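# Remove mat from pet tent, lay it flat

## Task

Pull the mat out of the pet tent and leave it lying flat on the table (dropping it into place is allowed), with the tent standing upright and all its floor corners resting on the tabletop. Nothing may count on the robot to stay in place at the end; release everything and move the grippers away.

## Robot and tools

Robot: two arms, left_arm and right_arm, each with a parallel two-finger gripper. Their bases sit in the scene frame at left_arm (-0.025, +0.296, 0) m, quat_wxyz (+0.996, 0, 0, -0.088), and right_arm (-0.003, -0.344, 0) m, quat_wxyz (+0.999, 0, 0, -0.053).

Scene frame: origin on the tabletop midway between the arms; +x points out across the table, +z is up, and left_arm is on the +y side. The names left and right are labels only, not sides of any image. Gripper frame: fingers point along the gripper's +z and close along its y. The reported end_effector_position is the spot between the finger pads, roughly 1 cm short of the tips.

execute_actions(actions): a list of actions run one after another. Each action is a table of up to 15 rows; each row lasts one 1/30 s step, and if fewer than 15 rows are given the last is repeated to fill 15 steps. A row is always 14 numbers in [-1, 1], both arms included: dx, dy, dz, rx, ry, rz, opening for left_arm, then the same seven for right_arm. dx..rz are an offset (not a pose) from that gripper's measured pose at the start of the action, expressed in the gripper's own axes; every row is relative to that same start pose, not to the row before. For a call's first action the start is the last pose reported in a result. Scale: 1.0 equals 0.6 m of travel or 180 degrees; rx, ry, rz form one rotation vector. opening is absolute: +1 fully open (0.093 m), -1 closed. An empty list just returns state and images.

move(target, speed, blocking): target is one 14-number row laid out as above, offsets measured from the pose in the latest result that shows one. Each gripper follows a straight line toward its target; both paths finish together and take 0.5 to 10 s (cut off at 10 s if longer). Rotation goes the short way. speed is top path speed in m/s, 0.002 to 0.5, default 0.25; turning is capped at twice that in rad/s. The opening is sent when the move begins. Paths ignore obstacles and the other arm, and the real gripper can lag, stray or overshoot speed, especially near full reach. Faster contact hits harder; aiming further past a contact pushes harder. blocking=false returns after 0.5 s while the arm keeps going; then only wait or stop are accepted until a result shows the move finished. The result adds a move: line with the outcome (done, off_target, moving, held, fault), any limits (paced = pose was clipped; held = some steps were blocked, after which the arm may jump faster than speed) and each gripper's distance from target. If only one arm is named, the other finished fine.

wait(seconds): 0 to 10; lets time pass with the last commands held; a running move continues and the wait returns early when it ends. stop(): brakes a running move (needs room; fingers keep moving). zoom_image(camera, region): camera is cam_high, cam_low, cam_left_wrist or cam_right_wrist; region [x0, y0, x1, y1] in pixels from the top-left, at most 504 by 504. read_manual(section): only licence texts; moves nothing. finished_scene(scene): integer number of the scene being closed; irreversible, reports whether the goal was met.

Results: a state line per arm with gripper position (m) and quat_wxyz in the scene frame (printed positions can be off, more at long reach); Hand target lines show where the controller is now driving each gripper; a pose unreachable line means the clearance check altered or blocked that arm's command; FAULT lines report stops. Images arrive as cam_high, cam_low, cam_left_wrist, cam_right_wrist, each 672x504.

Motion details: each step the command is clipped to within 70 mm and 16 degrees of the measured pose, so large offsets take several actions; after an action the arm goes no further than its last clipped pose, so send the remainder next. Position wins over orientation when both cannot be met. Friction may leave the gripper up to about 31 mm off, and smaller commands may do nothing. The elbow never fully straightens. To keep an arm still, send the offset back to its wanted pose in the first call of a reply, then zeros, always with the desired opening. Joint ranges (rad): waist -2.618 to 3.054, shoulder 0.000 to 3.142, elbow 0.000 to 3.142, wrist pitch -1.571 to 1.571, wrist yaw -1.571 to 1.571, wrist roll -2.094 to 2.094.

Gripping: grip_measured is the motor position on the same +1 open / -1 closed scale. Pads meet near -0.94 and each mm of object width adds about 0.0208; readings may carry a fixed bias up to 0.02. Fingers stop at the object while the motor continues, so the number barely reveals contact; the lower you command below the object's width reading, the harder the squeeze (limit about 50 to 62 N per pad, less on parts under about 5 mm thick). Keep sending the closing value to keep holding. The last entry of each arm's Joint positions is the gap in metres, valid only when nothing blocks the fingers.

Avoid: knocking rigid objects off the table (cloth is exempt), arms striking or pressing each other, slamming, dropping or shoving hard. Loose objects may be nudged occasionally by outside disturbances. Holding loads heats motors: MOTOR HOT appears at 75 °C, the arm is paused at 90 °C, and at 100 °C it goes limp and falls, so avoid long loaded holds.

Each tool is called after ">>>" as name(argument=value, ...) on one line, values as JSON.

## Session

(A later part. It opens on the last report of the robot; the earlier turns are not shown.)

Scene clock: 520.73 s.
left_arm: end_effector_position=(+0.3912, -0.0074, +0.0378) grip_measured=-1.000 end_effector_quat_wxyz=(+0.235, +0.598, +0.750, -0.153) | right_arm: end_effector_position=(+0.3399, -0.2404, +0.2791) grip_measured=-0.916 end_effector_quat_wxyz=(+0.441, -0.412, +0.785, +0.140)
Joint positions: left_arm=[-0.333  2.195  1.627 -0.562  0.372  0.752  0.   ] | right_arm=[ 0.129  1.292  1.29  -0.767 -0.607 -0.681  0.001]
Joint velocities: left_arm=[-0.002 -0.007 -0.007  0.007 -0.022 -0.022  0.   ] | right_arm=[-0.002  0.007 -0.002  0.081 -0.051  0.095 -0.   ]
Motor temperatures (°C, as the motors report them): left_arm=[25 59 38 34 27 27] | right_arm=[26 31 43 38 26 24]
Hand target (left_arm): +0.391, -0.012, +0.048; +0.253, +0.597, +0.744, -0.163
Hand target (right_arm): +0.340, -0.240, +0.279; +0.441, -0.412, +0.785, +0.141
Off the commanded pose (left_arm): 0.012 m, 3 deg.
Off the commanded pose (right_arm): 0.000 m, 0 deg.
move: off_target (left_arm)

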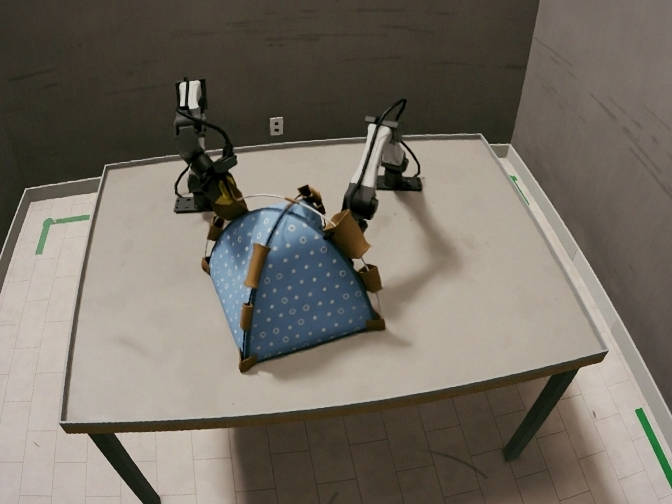

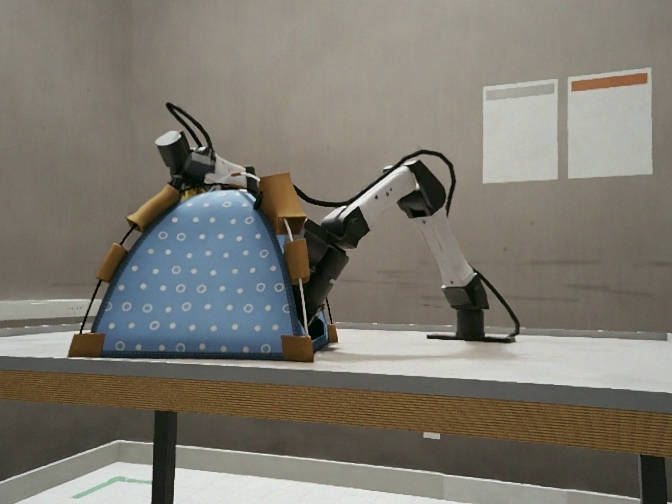

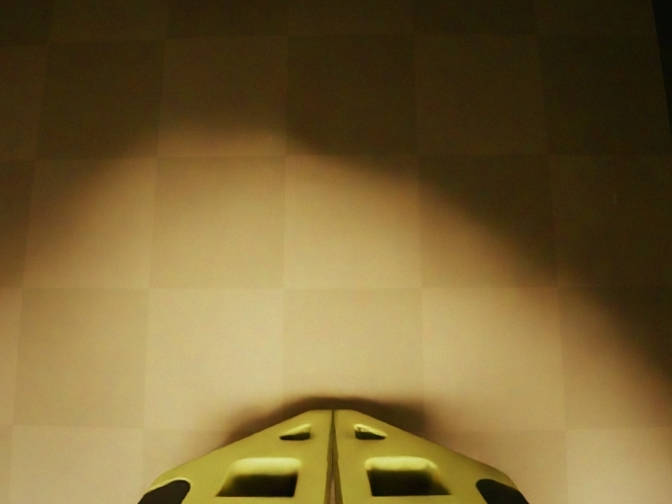

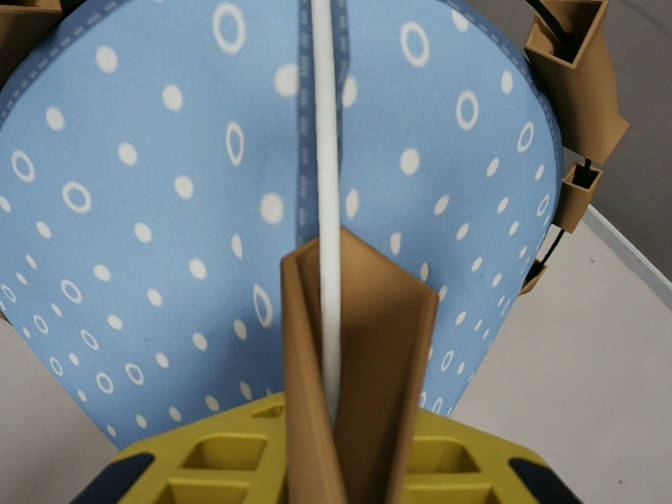

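>>> execute_actions(actions=[[[0.0446,-0.0043,0.07,0,0,0,-1,0,0,0,0,0,0,-1]],
[[0.0385,-0.0034,0.0542,0,0,0,-1,0,0,0,0,0,0,-1],[0.0413,-0.0034,0.0524,0,0,0,-1,0,0,0,0,0,0,-1],[0.0441,-0.0034,0.0507,0,0,0,-1,0,0,0,0,0,0,-1],[0.0469,-0.0034,0.0489,0,0,0,-1,0,0,0,0,0,0,-1],[0.0497,-0.0034,0.0471,0,0,0,-1,0,0,0,0,0,0,-1],[0.0525,-0.0034,0.0453,0,0,0,-1,0,0,0,0,0,0,-1],[0.0553,-0.0034,0.0435,0,0,0,-1,0,0,0,0,0,0,-1],[0.0581,-0.0034,0.0418,0,0,0,-1,0,0,0,0,0,0,-1],[0.0609,-0.0034,0.04,0,0,0,-1,0,0,0,0,0,0,-1],[0.0637,-0.0034,0.0382,0,0,0,-1,0,0,0,0,0,0,-1],[0.0665,-0.0034,0.0364,0,0,0,-1,0,0,0,0,0,0,-1],[0.0693,-0.0034,0.0346,0,0,0,-1,0,0,0,0,0,0,-1],[0.0721,-0.0034,0.0329,0,0,0,-1,0,0,0,0,0,0,-1],[0.0749,-0.0034,0.0311,0,0,0,-1,0,0,0,0,0,0,-1],[0.0777,-0.0034,0.0293,0,0,0,-1,0,0,0,0,0,0,-1]],
[[0.0553,-0.0034,0.0435,0,0,0,-1,0,0,0,0,0,0,-1],[0.0581,-0.0034,0.0418,0,0,0,-1,0,0,0,0,0,0,-1],[0.0609,-0.0034,0.04,0,0,0,-1,0,0,0,0,0,0,-1],[0.0637,-0.0034,0.0382,0,0,0,-1,0,0,0,0,0,0,-1],[0.0665,-0.0034,0.0364,0,0,0,-1,0,0,0,0,0,0,-1],[0.0693,-0.0034,0.0346,0,0,0,-1,0,0,0,0,0,0,-1],[0.0721,-0.0034,0.0329,0,0,0,-1,0,0,0,0,0,0,-1],[0.0749,-0.0034,0.0311,0,0,0,-1,0,0,0,0,0,0,-1],[0.0777,-0.0034,0.0293,0,0,0,-1,0,0,0,0,0,0,-1]]])

Scene clock: 544.57 s.
left_arm: end_effector_position=(+0.4156, -0.0189, +0.0322) grip_measured=-1.000 end_effector_quat_wxyz=(+0.376, +0.608, +0.674, -0.187) | right_arm: end_effector_position=(+0.3408, -0.2420, +0.2783) grip_measured=-0.916 end_effector_quat_wxyz=(+0.440, -0.410, +0.787, +0.135)
Joint positions: left_arm=[-0.284  2.198  1.415 -0.07   0.536  0.802  0.   ] | right_arm=[ 0.129  1.292  1.29  -0.767 -0.595 -0.68   0.001]
Joint velocities: left_arm=[ 0.012 -0.017 -0.017  0.066  0.022  0.007  0.   ] | right_arm=[-0.002 -0.002 -0.012  0.022  0.037  0.037 -0.001]
Motor temperatures (°C, as the motors report them): left_arm=[25 73 39 35 27 27] | right_arm=[26 31 44 38 26 24]
Hand target (left_arm): +0.406, +0.004, -0.011; +0.327, +0.603, +0.706, -0.174
Hand target (right_arm): +0.341, -0.242, +0.278; +0.440, -0.410, +0.787, +0.135
Off the commanded pose (left_arm): 0.051 m, 7 deg.
Off the commanded pose (right_arm): 0.000 m, 0 deg.

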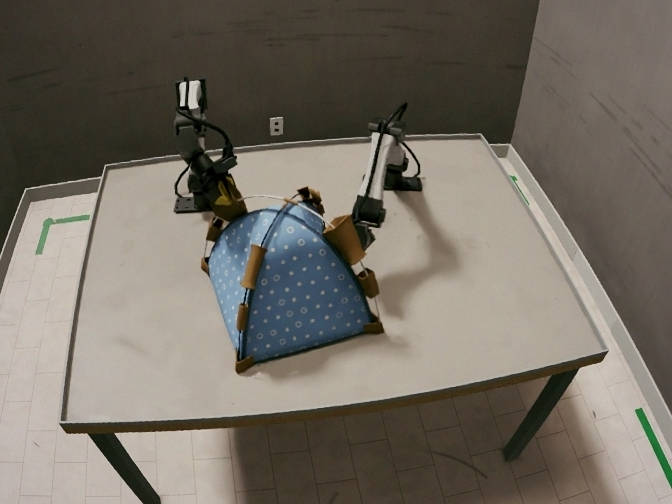

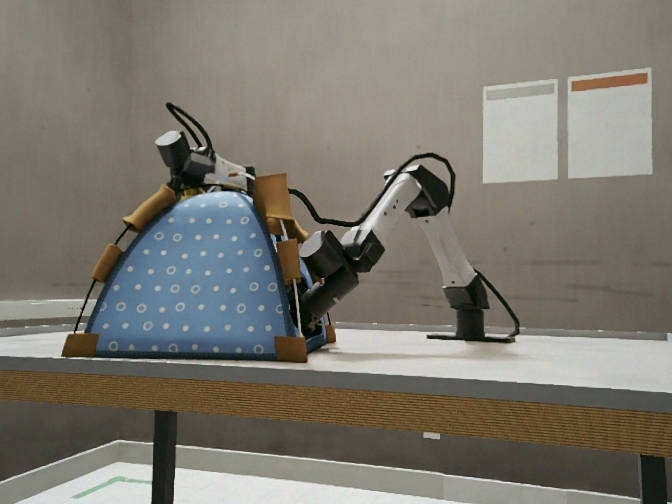

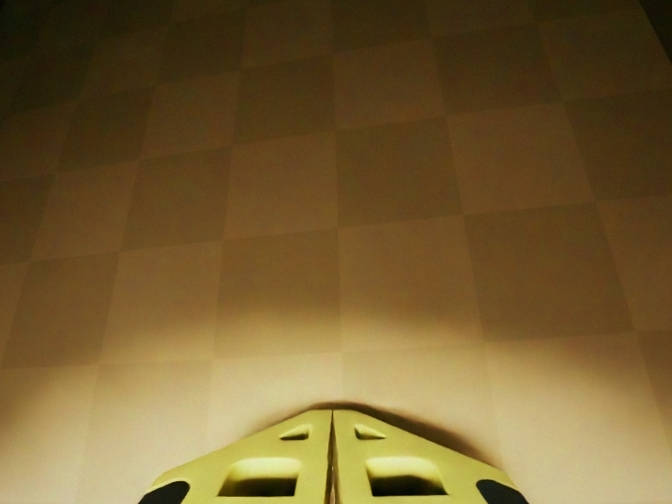

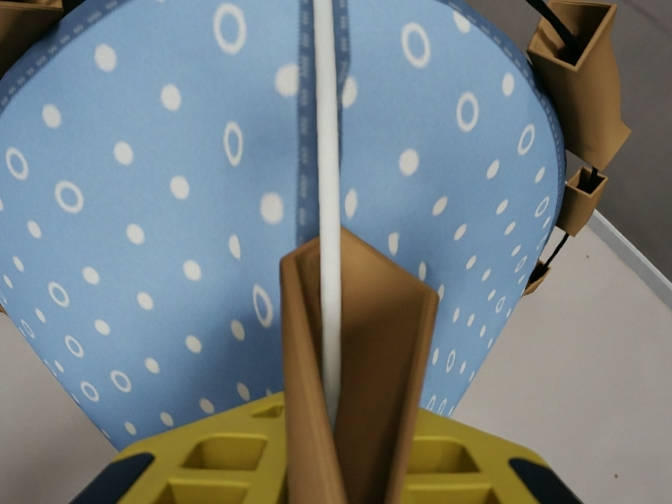

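>>> move(target=[0, 0, -0.45, 0, 0, 0, -1, 0, 0, 0, 0, 0, 0, -1], speed=0.25)

Scene clock: 562.93 s.
left_arm: end_effector_position=(+0.3389, +0.1729, +0.2026) grip_measured=-1.000 end_effector_quat_wxyz=(+0.370, +0.609, +0.678, -0.182) | right_arm: end_effector_position=(+0.3403, -0.2405, +0.2795) grip_measured=-0.916 end_effector_quat_wxyz=(+0.442, -0.413, +0.784, +0.139)
Joint positions: left_arm=[ 0.159  1.628  1.406 -0.932  0.764  1.277  0.   ] | right_arm=[ 0.129  1.292  1.29  -0.764 -0.606 -0.683  0.001]
Joint velocities: left_arm=[ 0.017 -0.007 -0.007 -0.007 -0.007 -0.022  0.   ] | right_arm=[ 0.007 -0.007 -0.022 -0.007  0.022  0.007 -0.   ]
Motor temperatures (°C, as the motors report them): left_arm=[26 69 39 35 27 27] | right_arm=[26 31 44 38 26 24]
Hand target (left_arm): +0.340, +0.174, +0.207; +0.374, +0.610, +0.674, -0.184
Hand target (right_arm): +0.341, -0.242, +0.278; +0.440, -0.410, +0.787, +0.135
Off the commanded pose (left_arm): 0.005 m, 1 deg.
Off the commanded pose (right_arm): 0.002 m, 1 deg.
move: done

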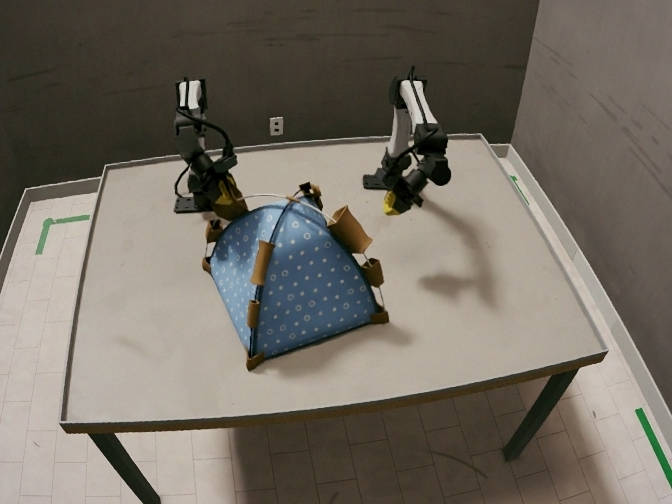

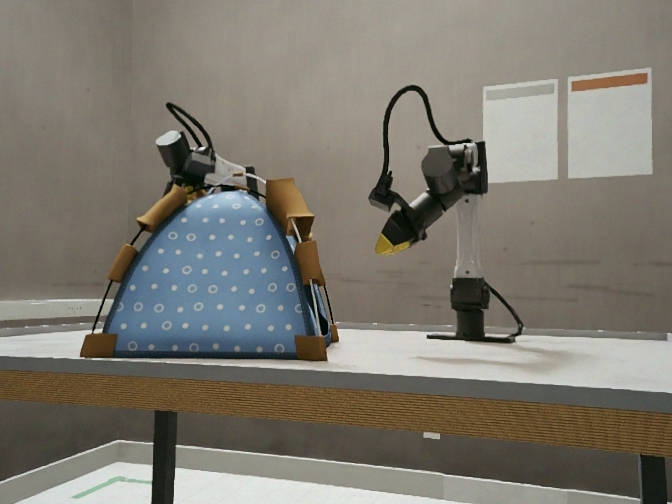

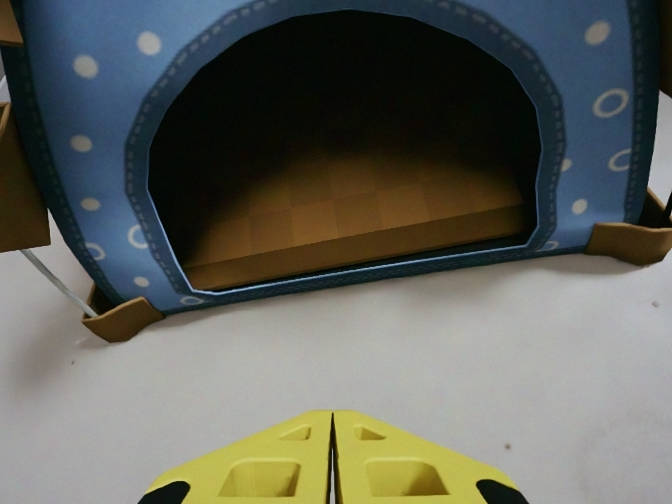

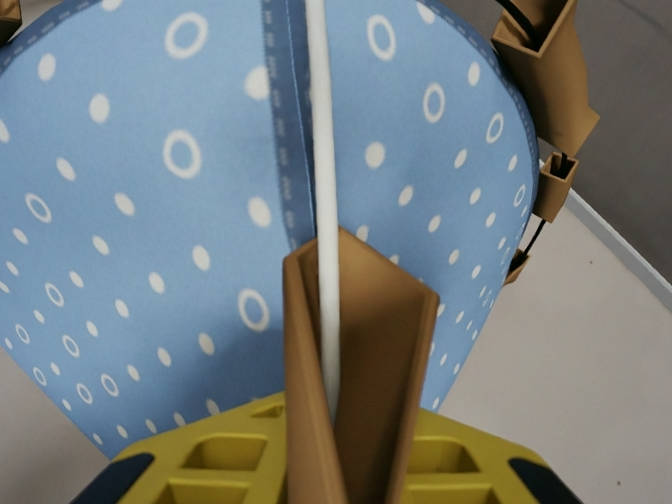

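>>> zoom_image(camera="cam_low", region=[340, 160, 480, 270])

>>> zoom_image(camera="cam_left_wrist", region=[140, 160, 560, 320])

Region (340, 160, 480, 270) of cam_low's 672x504 image, scaled by 3.600, with more detail than that image has; it fills the top 396 rows of this view, and the rest is white.

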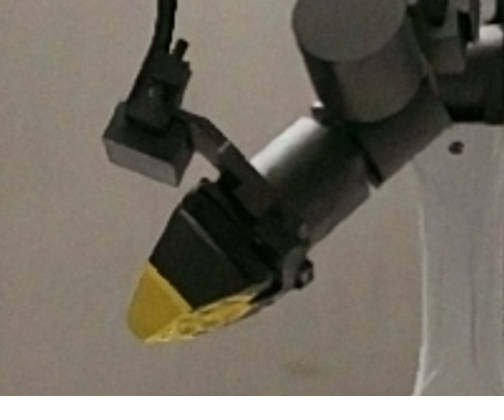

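Region (140, 160, 560, 320) of cam_left_wrist's 672x504 image, scaled by 1.200, with more detail than that image has; it fills the top 192 rows of this view, and the rest is white.

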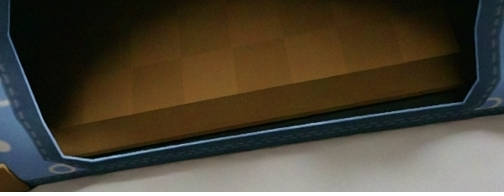

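>>> move(target=[0.1175, -0.022, 0.225, 0.0402, 0.1552, -0.0584, 1, 0, 0, 0, 0, 0, 0, -1], speed=0.25)

>>> move(target=[-0.1352, 0, 0.067, 0, 0, 0, 1, 0, 0, 0, 0, 0, 0, -1], speed=0.15)

>>> move(target=[0.04, 0, 0.11, 0, 0, 0, 1, 0, 0, 0, 0, 0, 0, -1], speed=0.08)

Scene clock: 622.30 s.
left_arm: end_effector_position=(+0.3643, +0.1257, +0.0630) grip_measured=+0.983 end_effector_quat_wxyz=(+0.149, +0.594, +0.784, -0.107) | right_arm: end_effector_position=(+0.3403, -0.2405, +0.2795) grip_measured=-0.916 end_effector_quat_wxyz=(+0.442, -0.413, +0.784, +0.139)
Joint positions: left_arm=[-0.116  1.992  1.504 -0.869  0.304  0.971  0.092] | right_arm=[ 0.129  1.292  1.29  -0.764 -0.606 -0.683  0.001]
Joint velocities: left_arm=[-0.007 -0.012 -0.002  0.081  0.007 -0.007 -0.   ] | right_arm=[-0.007 -0.002  0.007 -0.081 -0.051 -0.081 -0.001]
Motor temperatures (°C, as the motors report them): left_arm=[25 57 47 33 28 27] | right_arm=[26 31 45 38 26 24]
Hand target (left_arm): +0.365, +0.124, +0.060; +0.141, +0.592, +0.787, -0.105
Hand target (right_arm): +0.340, -0.240, +0.279; +0.442, -0.413, +0.784, +0.139
Off the commanded pose (left_arm): 0.003 m, 1 deg.
Off the commanded pose (right_arm): 0.000 m, 0 deg.
move: done

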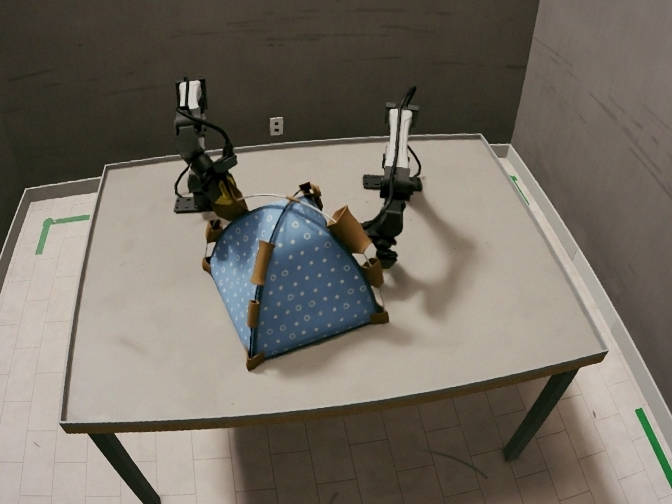

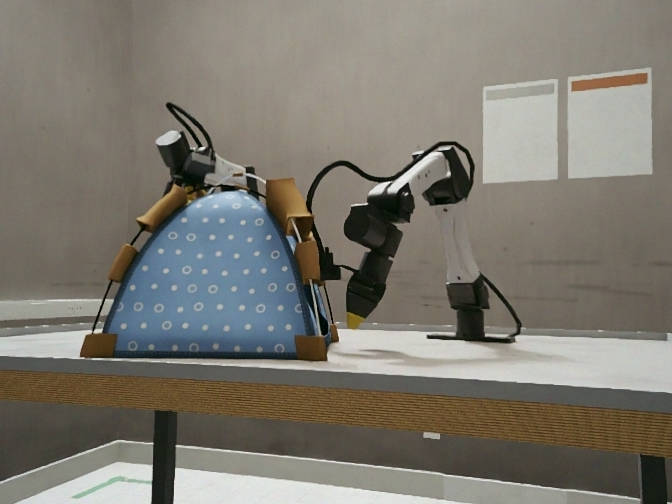

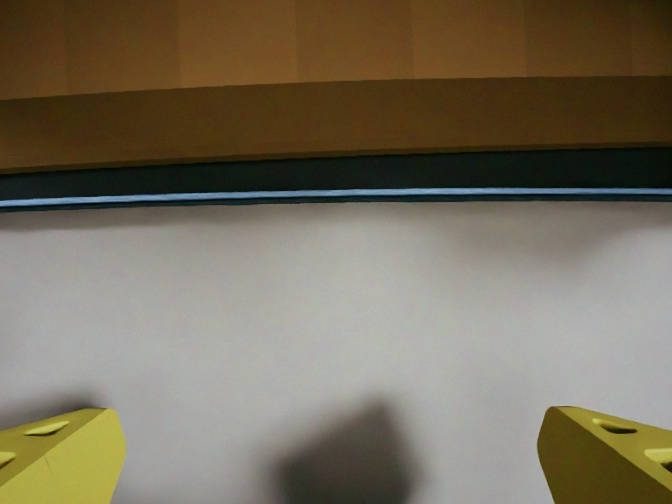

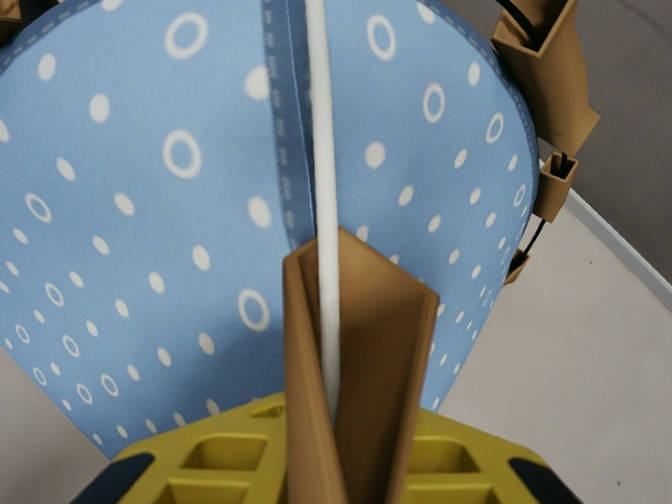

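Scene clock: 623.37 s.
left_arm: end_effector_position=(+0.3868, +0.0409, +0.0609) grip_measured=+0.983 end_effector_quat_wxyz=(+0.158, +0.596, +0.780, -0.109) | right_arm: end_effector_position=(+0.3403, -0.2405, +0.2795) grip_measured=-0.916 end_effector_quat_wxyz=(+0.442, -0.413, +0.784, +0.139)
Joint positions: left_arm=[-0.283  2.171  1.759 -0.88   0.273  0.806  0.092] | right_arm=[ 0.129  1.292  1.29  -0.764 -0.606 -0.683  0.001]
Joint velocities: left_arm=[-0.007 -0.012  0.002 -0.081 -0.037 -0.066 -0.   ] | right_arm=[-0.007  0.007  0.007 -0.007  0.007 -0.051  0.   ]
Motor temperatures (°C, as the motors report them): left_arm=[25 58 47 33 28 27] | right_arm=[26 31 45 38 26 24]
Hand target (left_arm): +0.388, +0.038, +0.055; +0.151, +0.593, +0.783, -0.108
Hand target (right_arm): +0.340, -0.240, +0.279; +0.442, -0.413, +0.784, +0.139
Off the commanded pose (left_arm): 0.007 m, 1 deg.
Off the commanded pose (right_arm): 0.000 m, 0 deg.
move: done

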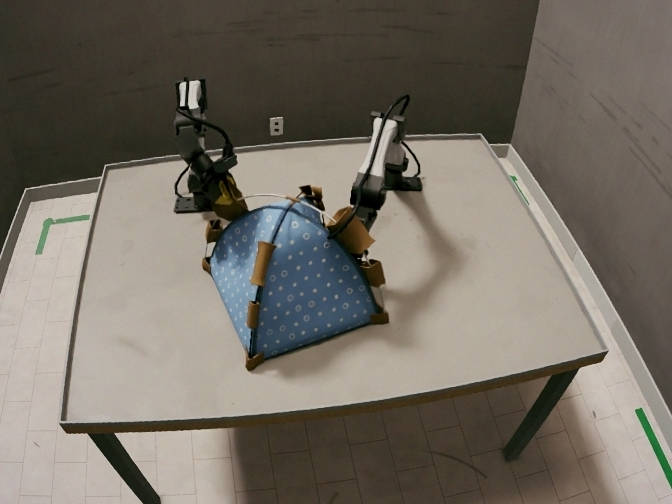

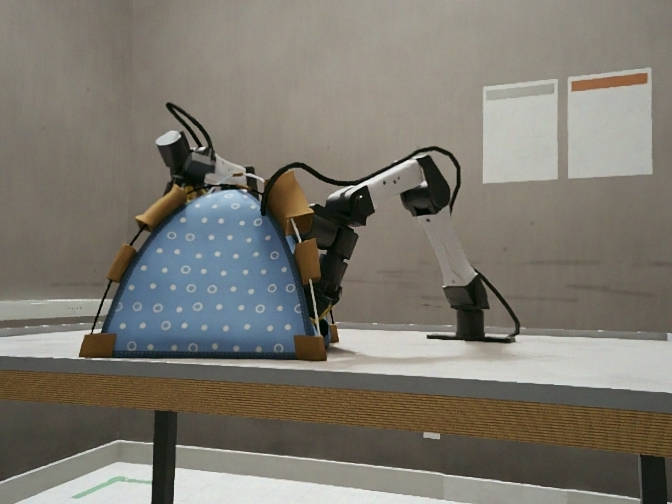

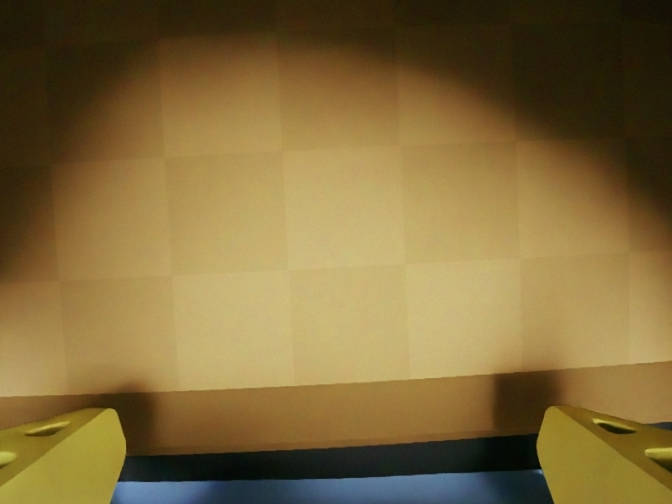

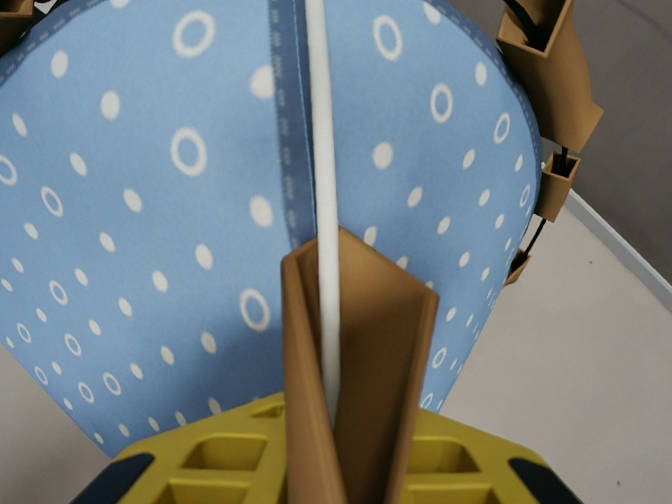

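Scene clock: 624.67 s.
left_arm: end_effector_position=(+0.3954, +0.0312, +0.0309) grip_measured=+0.983 end_effector_quat_wxyz=(+0.192, +0.597, +0.770, -0.117) | right_arm: end_effector_position=(+0.3404, -0.2406, +0.2794) grip_measured=-0.916 end_effector_quat_wxyz=(+0.442, -0.413, +0.784, +0.138)
Joint positions: left_arm=[-0.283  2.197  1.654 -0.684  0.303  0.806  0.092] | right_arm=[ 0.129  1.292  1.29  -0.764 -0.606 -0.683  0.001]
Joint velocities: left_arm=[-0.007 -0.017 -0.002 -0.007  0.022 -0.022 -0.   ] | right_arm=[-0.012 -0.007 -0.002  0.007 -0.051 -0.022 -0.002]
Motor temperatures (°C, as the motors report them): left_arm=[25 58 46 33 28 27] | right_arm=[26 31 45 38 26 24]
Hand target (left_arm): +0.387, +0.040, -0.008; +0.158, +0.596, +0.780, -0.109
Hand target (right_arm): +0.340, -0.240, +0.279; +0.442, -0.413, +0.784, +0.139
Off the commanded pose (left_arm): 0.041 m, 4 deg.
Off the commanded pose (right_arm): 0.000 m, 0 deg.
move: off_target (left_arm)

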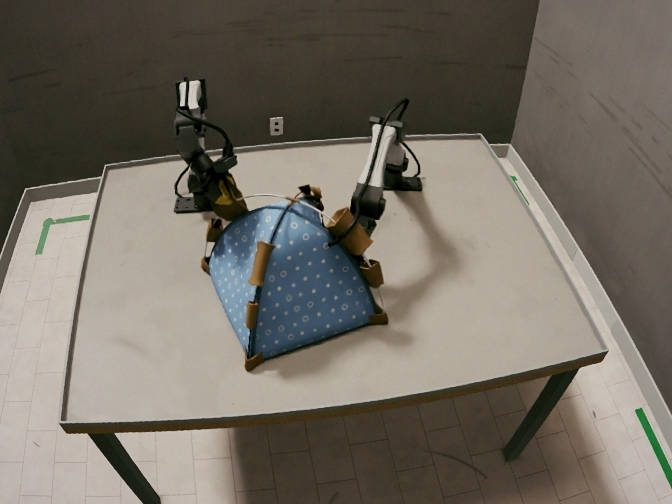

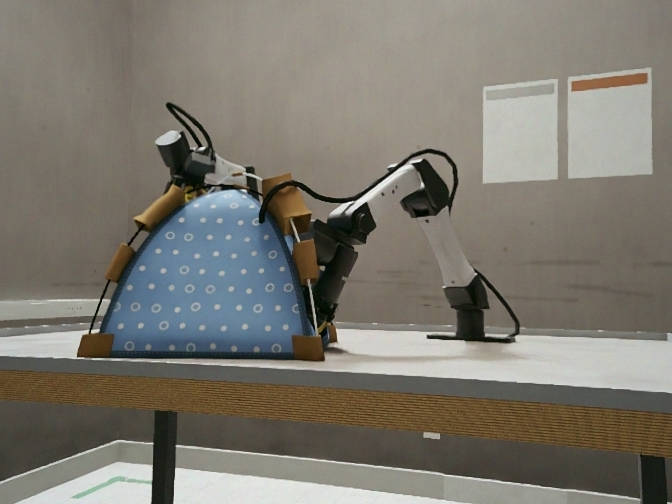

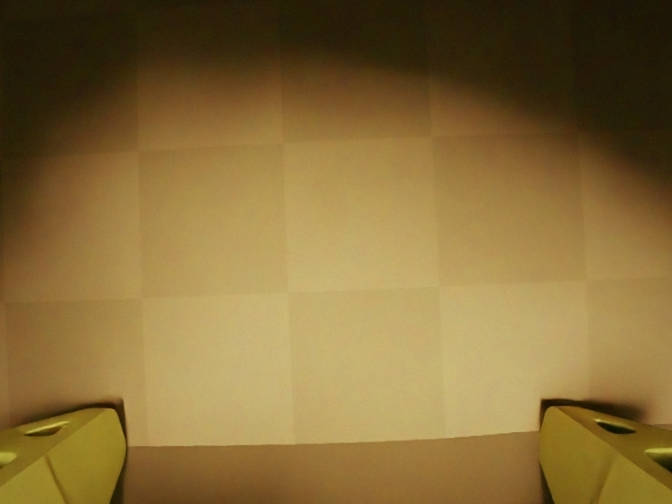

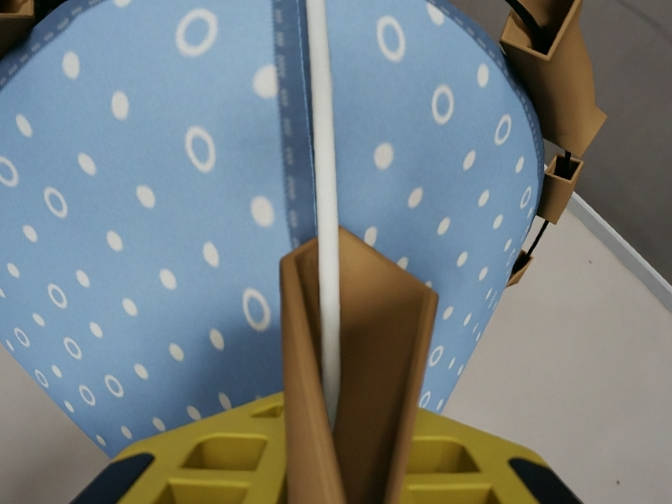

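>>> execute_actions(actions=[[[0.044,-0.0128,0.0502,0.0081,0.0208,-0.0059,0.9,0,0,0,0,0,0,-1],[0.044,-0.0128,0.0502,0.0081,0.0208,-0.0059,0.83,0,0,0,0,0,0,-1],[0.044,-0.0128,0.0502,0.0081,0.0208,-0.0059,0.76,0,0,0,0,0,0,-1],[0.044,-0.0128,0.0502,0.0081,0.0208,-0.0059,0.69,0,0,0,0,0,0,-1],[0.044,-0.0128,0.0502,0.0081,0.0208,-0.0059,0.62,0,0,0,0,0,0,-1],[0.044,-0.0128,0.0502,0.0081,0.0208,-0.0059,0.55,0,0,0,0,0,0,-1],[0.044,-0.0128,0.0502,0.0081,0.0208,-0.0059,0.48,0,0,0,0,0,0,-1],[0.044,-0.0128,0.0502,0.0081,0.0208,-0.0059,0.41,0,0,0,0,0,0,-1],[0.044,-0.0128,0.0502,0.0081,0.0208,-0.0059,0.34,0,0,0,0,0,0,-1],[0.044,-0.0128,0.0502,0.0081,0.0208,-0.0059,0.27,0,0,0,0,0,0,-1],[0.044,-0.0128,0.0502,0.0081,0.0208,-0.0059,0.2,0,0,0,0,0,0,-1],[0.044,-0.0128,0.0502,0.0081,0.0208,-0.0059,0.13,0,0,0,0,0,0,-1],[0.044,-0.0128,0.0502,0.0081,0.0208,-0.0059,0.06,0,0,0,0,0,0,-1],[0.044,-0.0128,0.0502,0.0081,0.0208,-0.0059,-0.02,0,0,0,0,0,0,-1],[0.044,-0.0128,0.0502,0.0081,0.0208,-0.0059,-0.1,0,0,0,0,0,0,-1]]])

Scene clock: 648.77 s.
left_arm: end_effector_position=(+0.3954, +0.0276, +0.0309) grip_measured=-0.058 end_effector_quat_wxyz=(+0.199, +0.597, +0.767, -0.126) | right_arm: end_effector_position=(+0.3404, -0.2407, +0.2794) grip_measured=-0.916 end_effector_quat_wxyz=(+0.442, -0.413, +0.784, +0.138)
Joint positions: left_arm=[-0.283  2.197  1.645 -0.664  0.324  0.806  0.042] | right_arm=[ 0.129  1.292  1.29  -0.764 -0.605 -0.683  0.001]
Joint velocities: left_arm=[ 0.002  0.002  0.022  0.022  0.022 -0.007 -0.083] | right_arm=[-0.012 -0.017 -0.007 -0.022 -0.007  0.037 -0.001]
Motor temperatures (°C, as the motors report them): left_arm=[25 59 43 34 27 27] | right_arm=[26 31 45 38 26 24]
Hand target (left_arm): +0.385, +0.041, -0.006; +0.157, +0.597, +0.779, -0.110
Hand target (right_arm): +0.340, -0.241, +0.279; +0.442, -0.413, +0.784, +0.138
Off the commanded pose (left_arm): 0.042 m, 5 deg.
Off the commanded pose (right_arm): 0.000 m, 0 deg.

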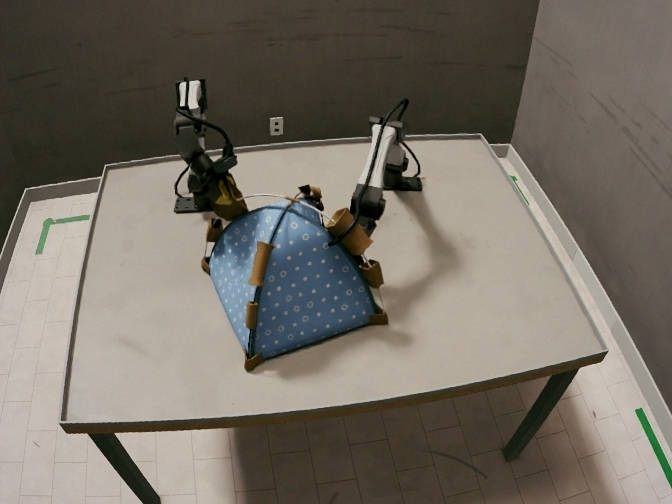

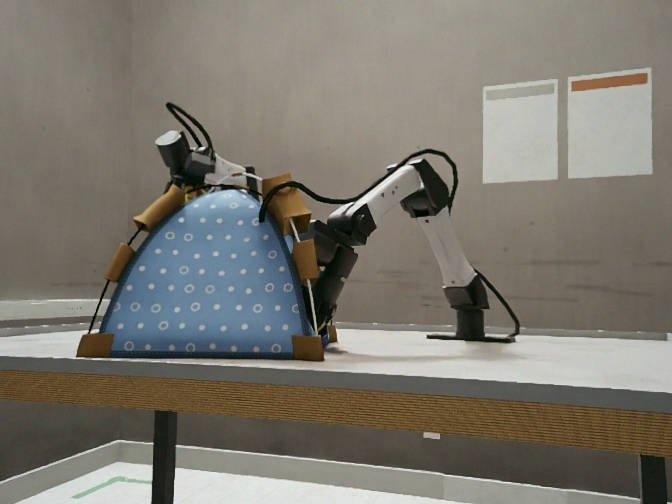

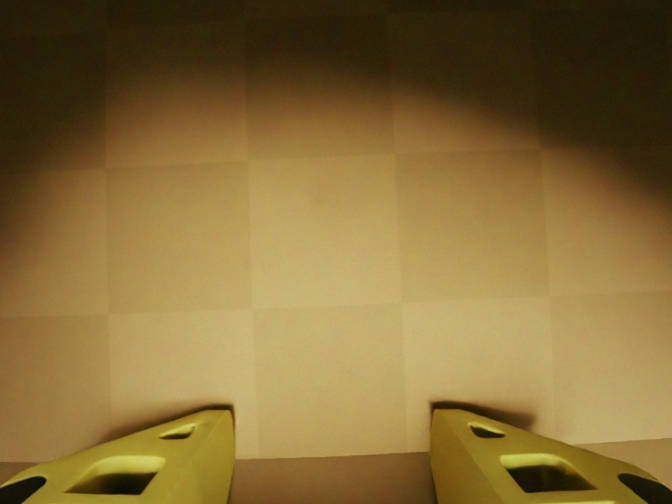

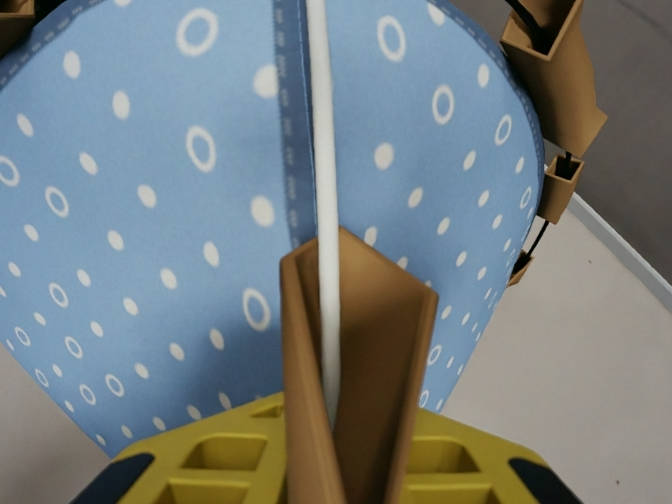

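>>> move(target=[0.1473, 0, -0.188, 0, 0, 0, 0.0, 0, 0, 0, 0, 0, 0, -1], speed=0.2)

Scene clock: 678.53 s.
left_arm: end_effector_position=(+0.3708, +0.1528, +0.0953) grip_measured=-0.002 end_effector_quat_wxyz=(+0.207, +0.596, +0.768, -0.114) | right_arm: end_effector_position=(+0.3404, -0.2407, +0.2794) grip_measured=-0.916 end_effector_quat_wxyz=(+0.442, -0.413, +0.784, +0.138)
Joint positions: left_arm=[-0.018  1.895  1.464 -0.855  0.387  1.069  0.045] | right_arm=[ 0.129  1.292  1.29  -0.764 -0.605 -0.683  0.001]
Joint velocities: left_arm=[-0.002 -0.017  0.002  0.037  0.007  0.051 -0.   ] | right_arm=[-0.012 -0.002 -0.007  0.022  0.066 -0.095  0.   ]
Motor temperatures (°C, as the motors report them): left_arm=[25 61 40 34 27 27] | right_arm=[26 31 46 38 26 24]
Hand target (left_arm): +0.361, +0.154, +0.091; +0.198, +0.598, +0.767, -0.125
Hand target (right_arm): +0.340, -0.241, +0.279; +0.442, -0.413, +0.784, +0.138
Off the commanded pose (left_arm): 0.012 m, 2 deg.
Off the commanded pose (right_arm): 0.000 m, 0 deg.
move: off_target (left_arm)

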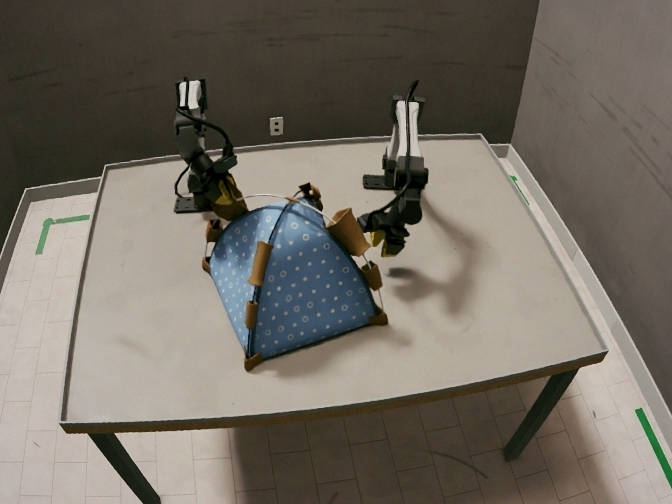

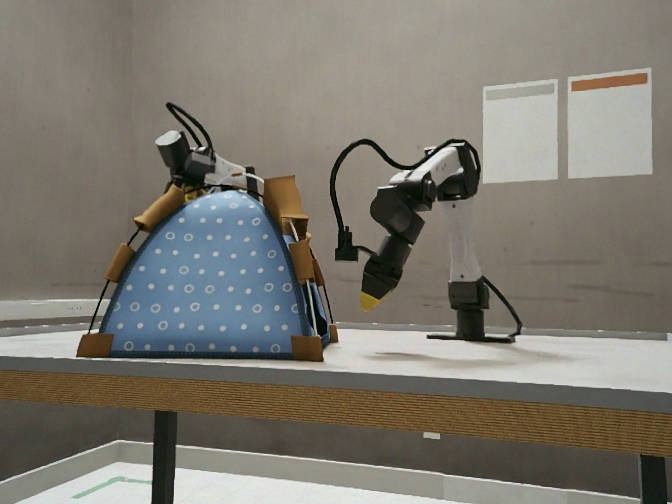

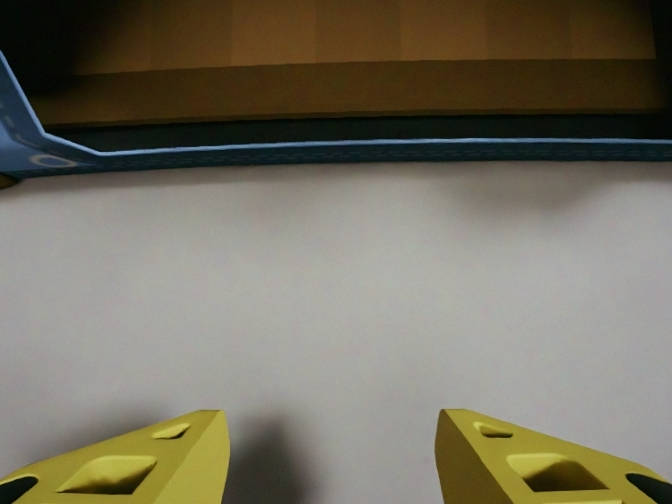

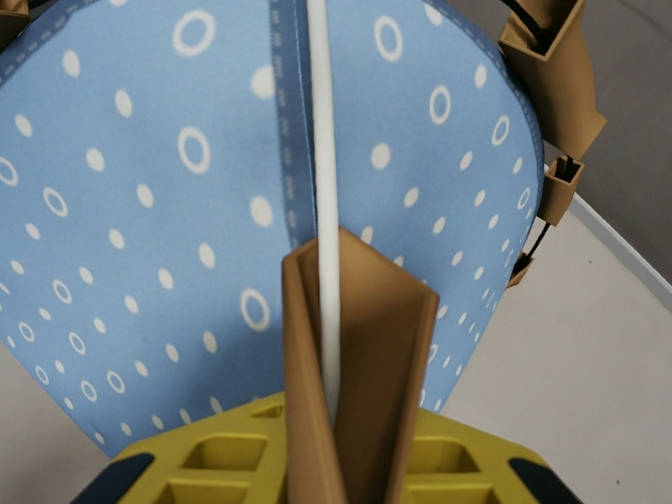

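>>> execute_actions(actions=[])

Scene clock: 698.33 s.
left_arm: end_effector_position=(+0.3705, +0.1528, +0.0952) grip_measured=-0.002 end_effector_quat_wxyz=(+0.207, +0.597, +0.767, -0.114) | right_arm: end_effector_position=(+0.3404, -0.2407, +0.2794) grip_measured=-0.916 end_effector_quat_wxyz=(+0.442, -0.413, +0.784, +0.138)
Joint positions: left_arm=[-0.018  1.895  1.464 -0.856  0.388  1.072  0.045] | right_arm=[ 0.129  1.292  1.29  -0.764 -0.605 -0.683  0.001]
Joint velocities: left_arm=[ 0.012  0.007 -0.002  0.022  0.022 -0.066 -0.   ] | right_arm=[ 0.012 -0.002  0.022 -0.037 -0.022 -0.007 -0.001]
Motor temperatures (°C, as the motors report them): left_arm=[25 64 40 33 27 27] | right_arm=[26 31 46 38 26 24]
Hand target (left_arm): +0.361, +0.154, +0.091; +0.198, +0.598, +0.767, -0.125
Hand target (right_arm): +0.340, -0.241, +0.279; +0.442, -0.413, +0.784, +0.138
Off the commanded pose (left_arm): 0.012 m, 2 deg.
Off the commanded pose (right_arm): 0.000 m, 0 deg.

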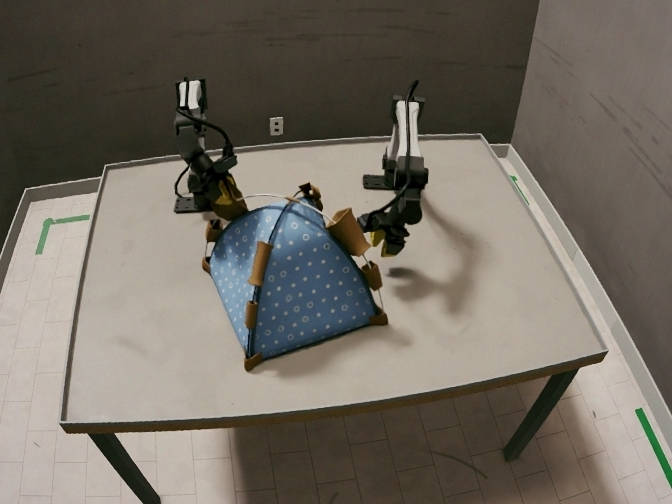

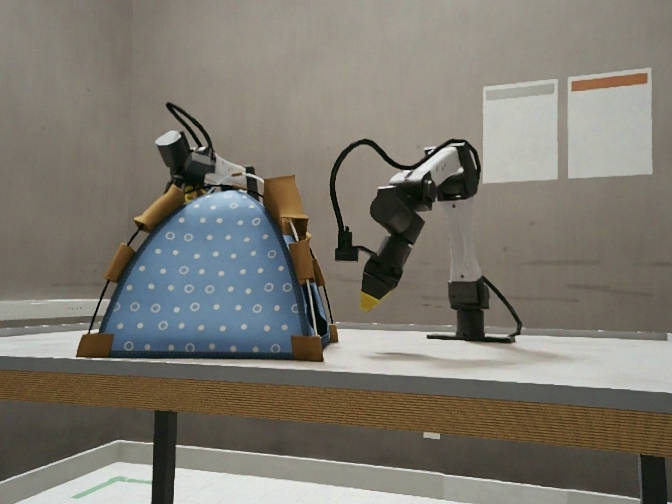

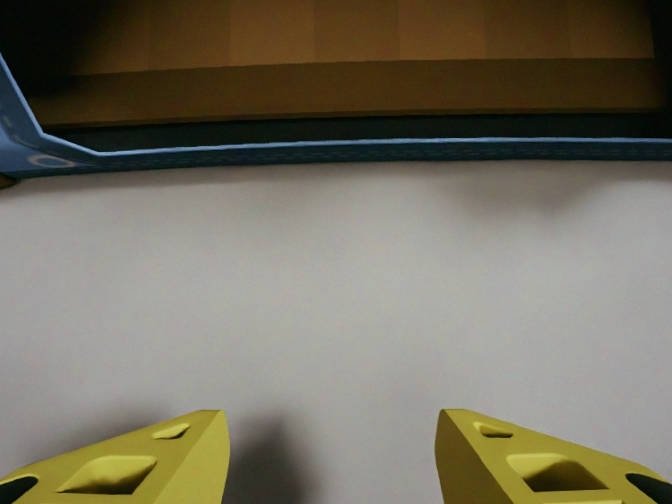

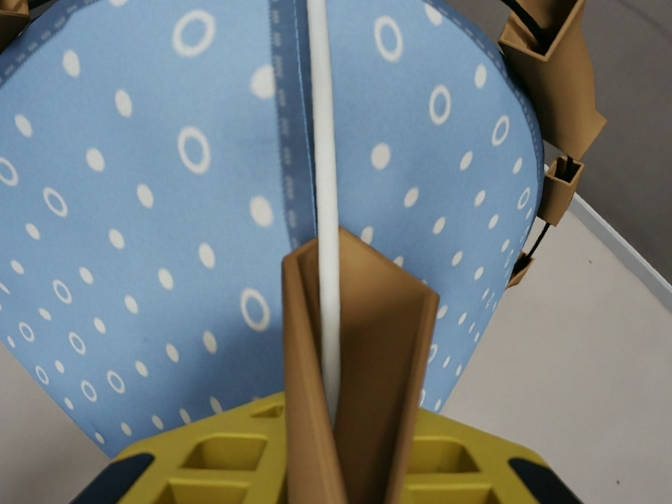

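>>> move(target=[-0.0257, -0.0732, -0.2838, 0.1127, -0.0886, -0.5105, 0.0, 0.013, -0.0717, -0.0493, -0.0223, -0.0316, 0.0398, -1], speed=0.2)

Scene clock: 768.60 s.
left_arm: end_effector_position=(+0.3005, +0.1981, +0.2391) grip_measured=-0.002 end_effector_quat_wxyz=(+0.047, -0.122, +0.902, -0.411) | right_arm: end_effector_position=(+0.3476, -0.2890, +0.2834) grip_measured=-0.916 end_effector_quat_wxyz=(+0.440, -0.365, +0.794, +0.206)
Joint positions: left_arm=[ 0.262  1.626  1.567 -1.33   0.837 -0.265  0.045] | right_arm=[-0.1    1.394  1.385 -0.911 -0.843 -0.768  0.001]
Joint velocities: left_arm=[-0.002 -0.012 -0.007  0.007 -0.022  0.037 -0.   ] | right_arm=[-0.017  0.012  0.007  0.037 -0.037 -0.022 -0.   ]
Motor temperatures (°C, as the motors report them): left_arm=[25 69 41 32 28 27] | right_arm=[26 31 47 37 26 24]
Hand target (left_arm): +0.300, +0.200, +0.250; +0.057, -0.126, +0.899, -0.416
Hand target (right_arm): +0.353, -0.289, +0.298; +0.459, -0.369, +0.779, +0.214
Off the commanded pose (left_arm): 0.011 m, 2 deg.
Off the commanded pose (right_arm): 0.015 m, 3 deg.
move: off_target (left_arm, right_arm)

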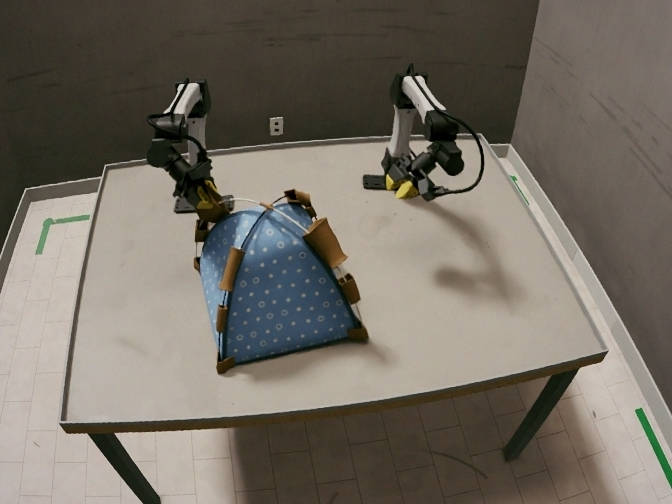

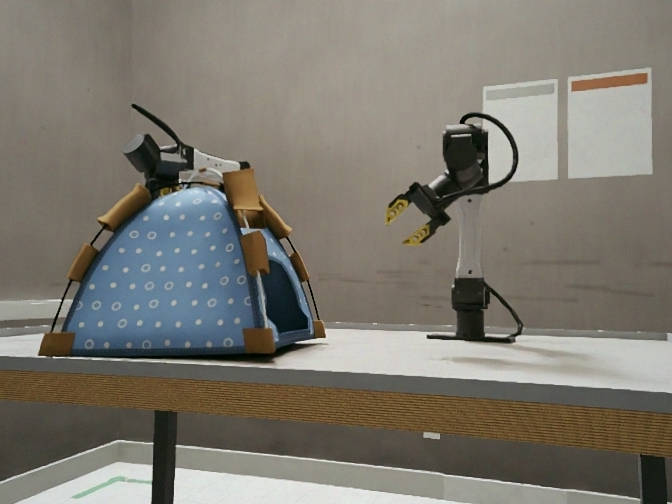

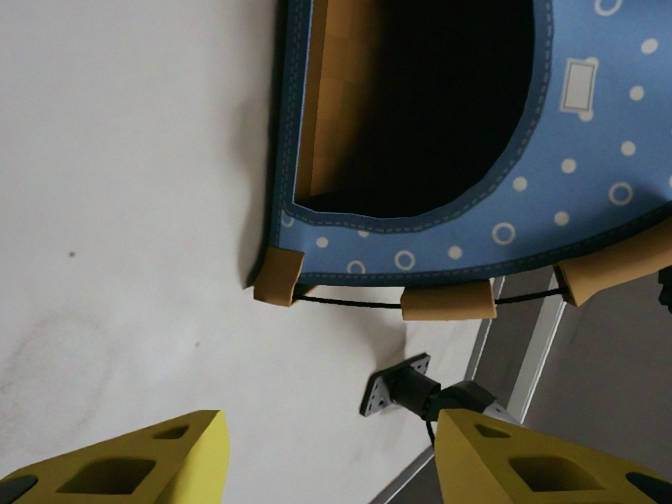

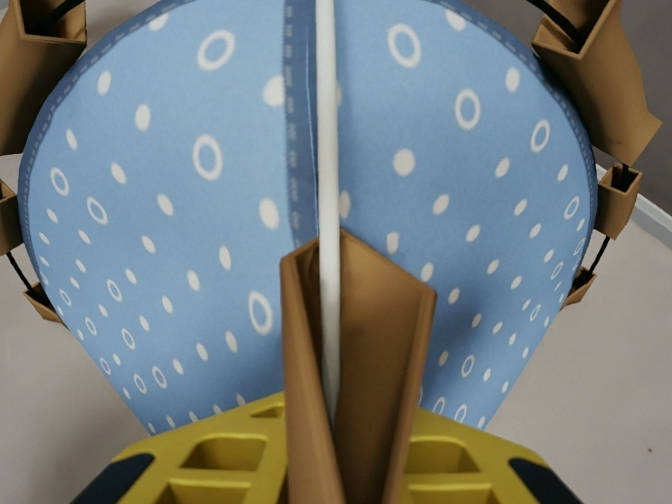

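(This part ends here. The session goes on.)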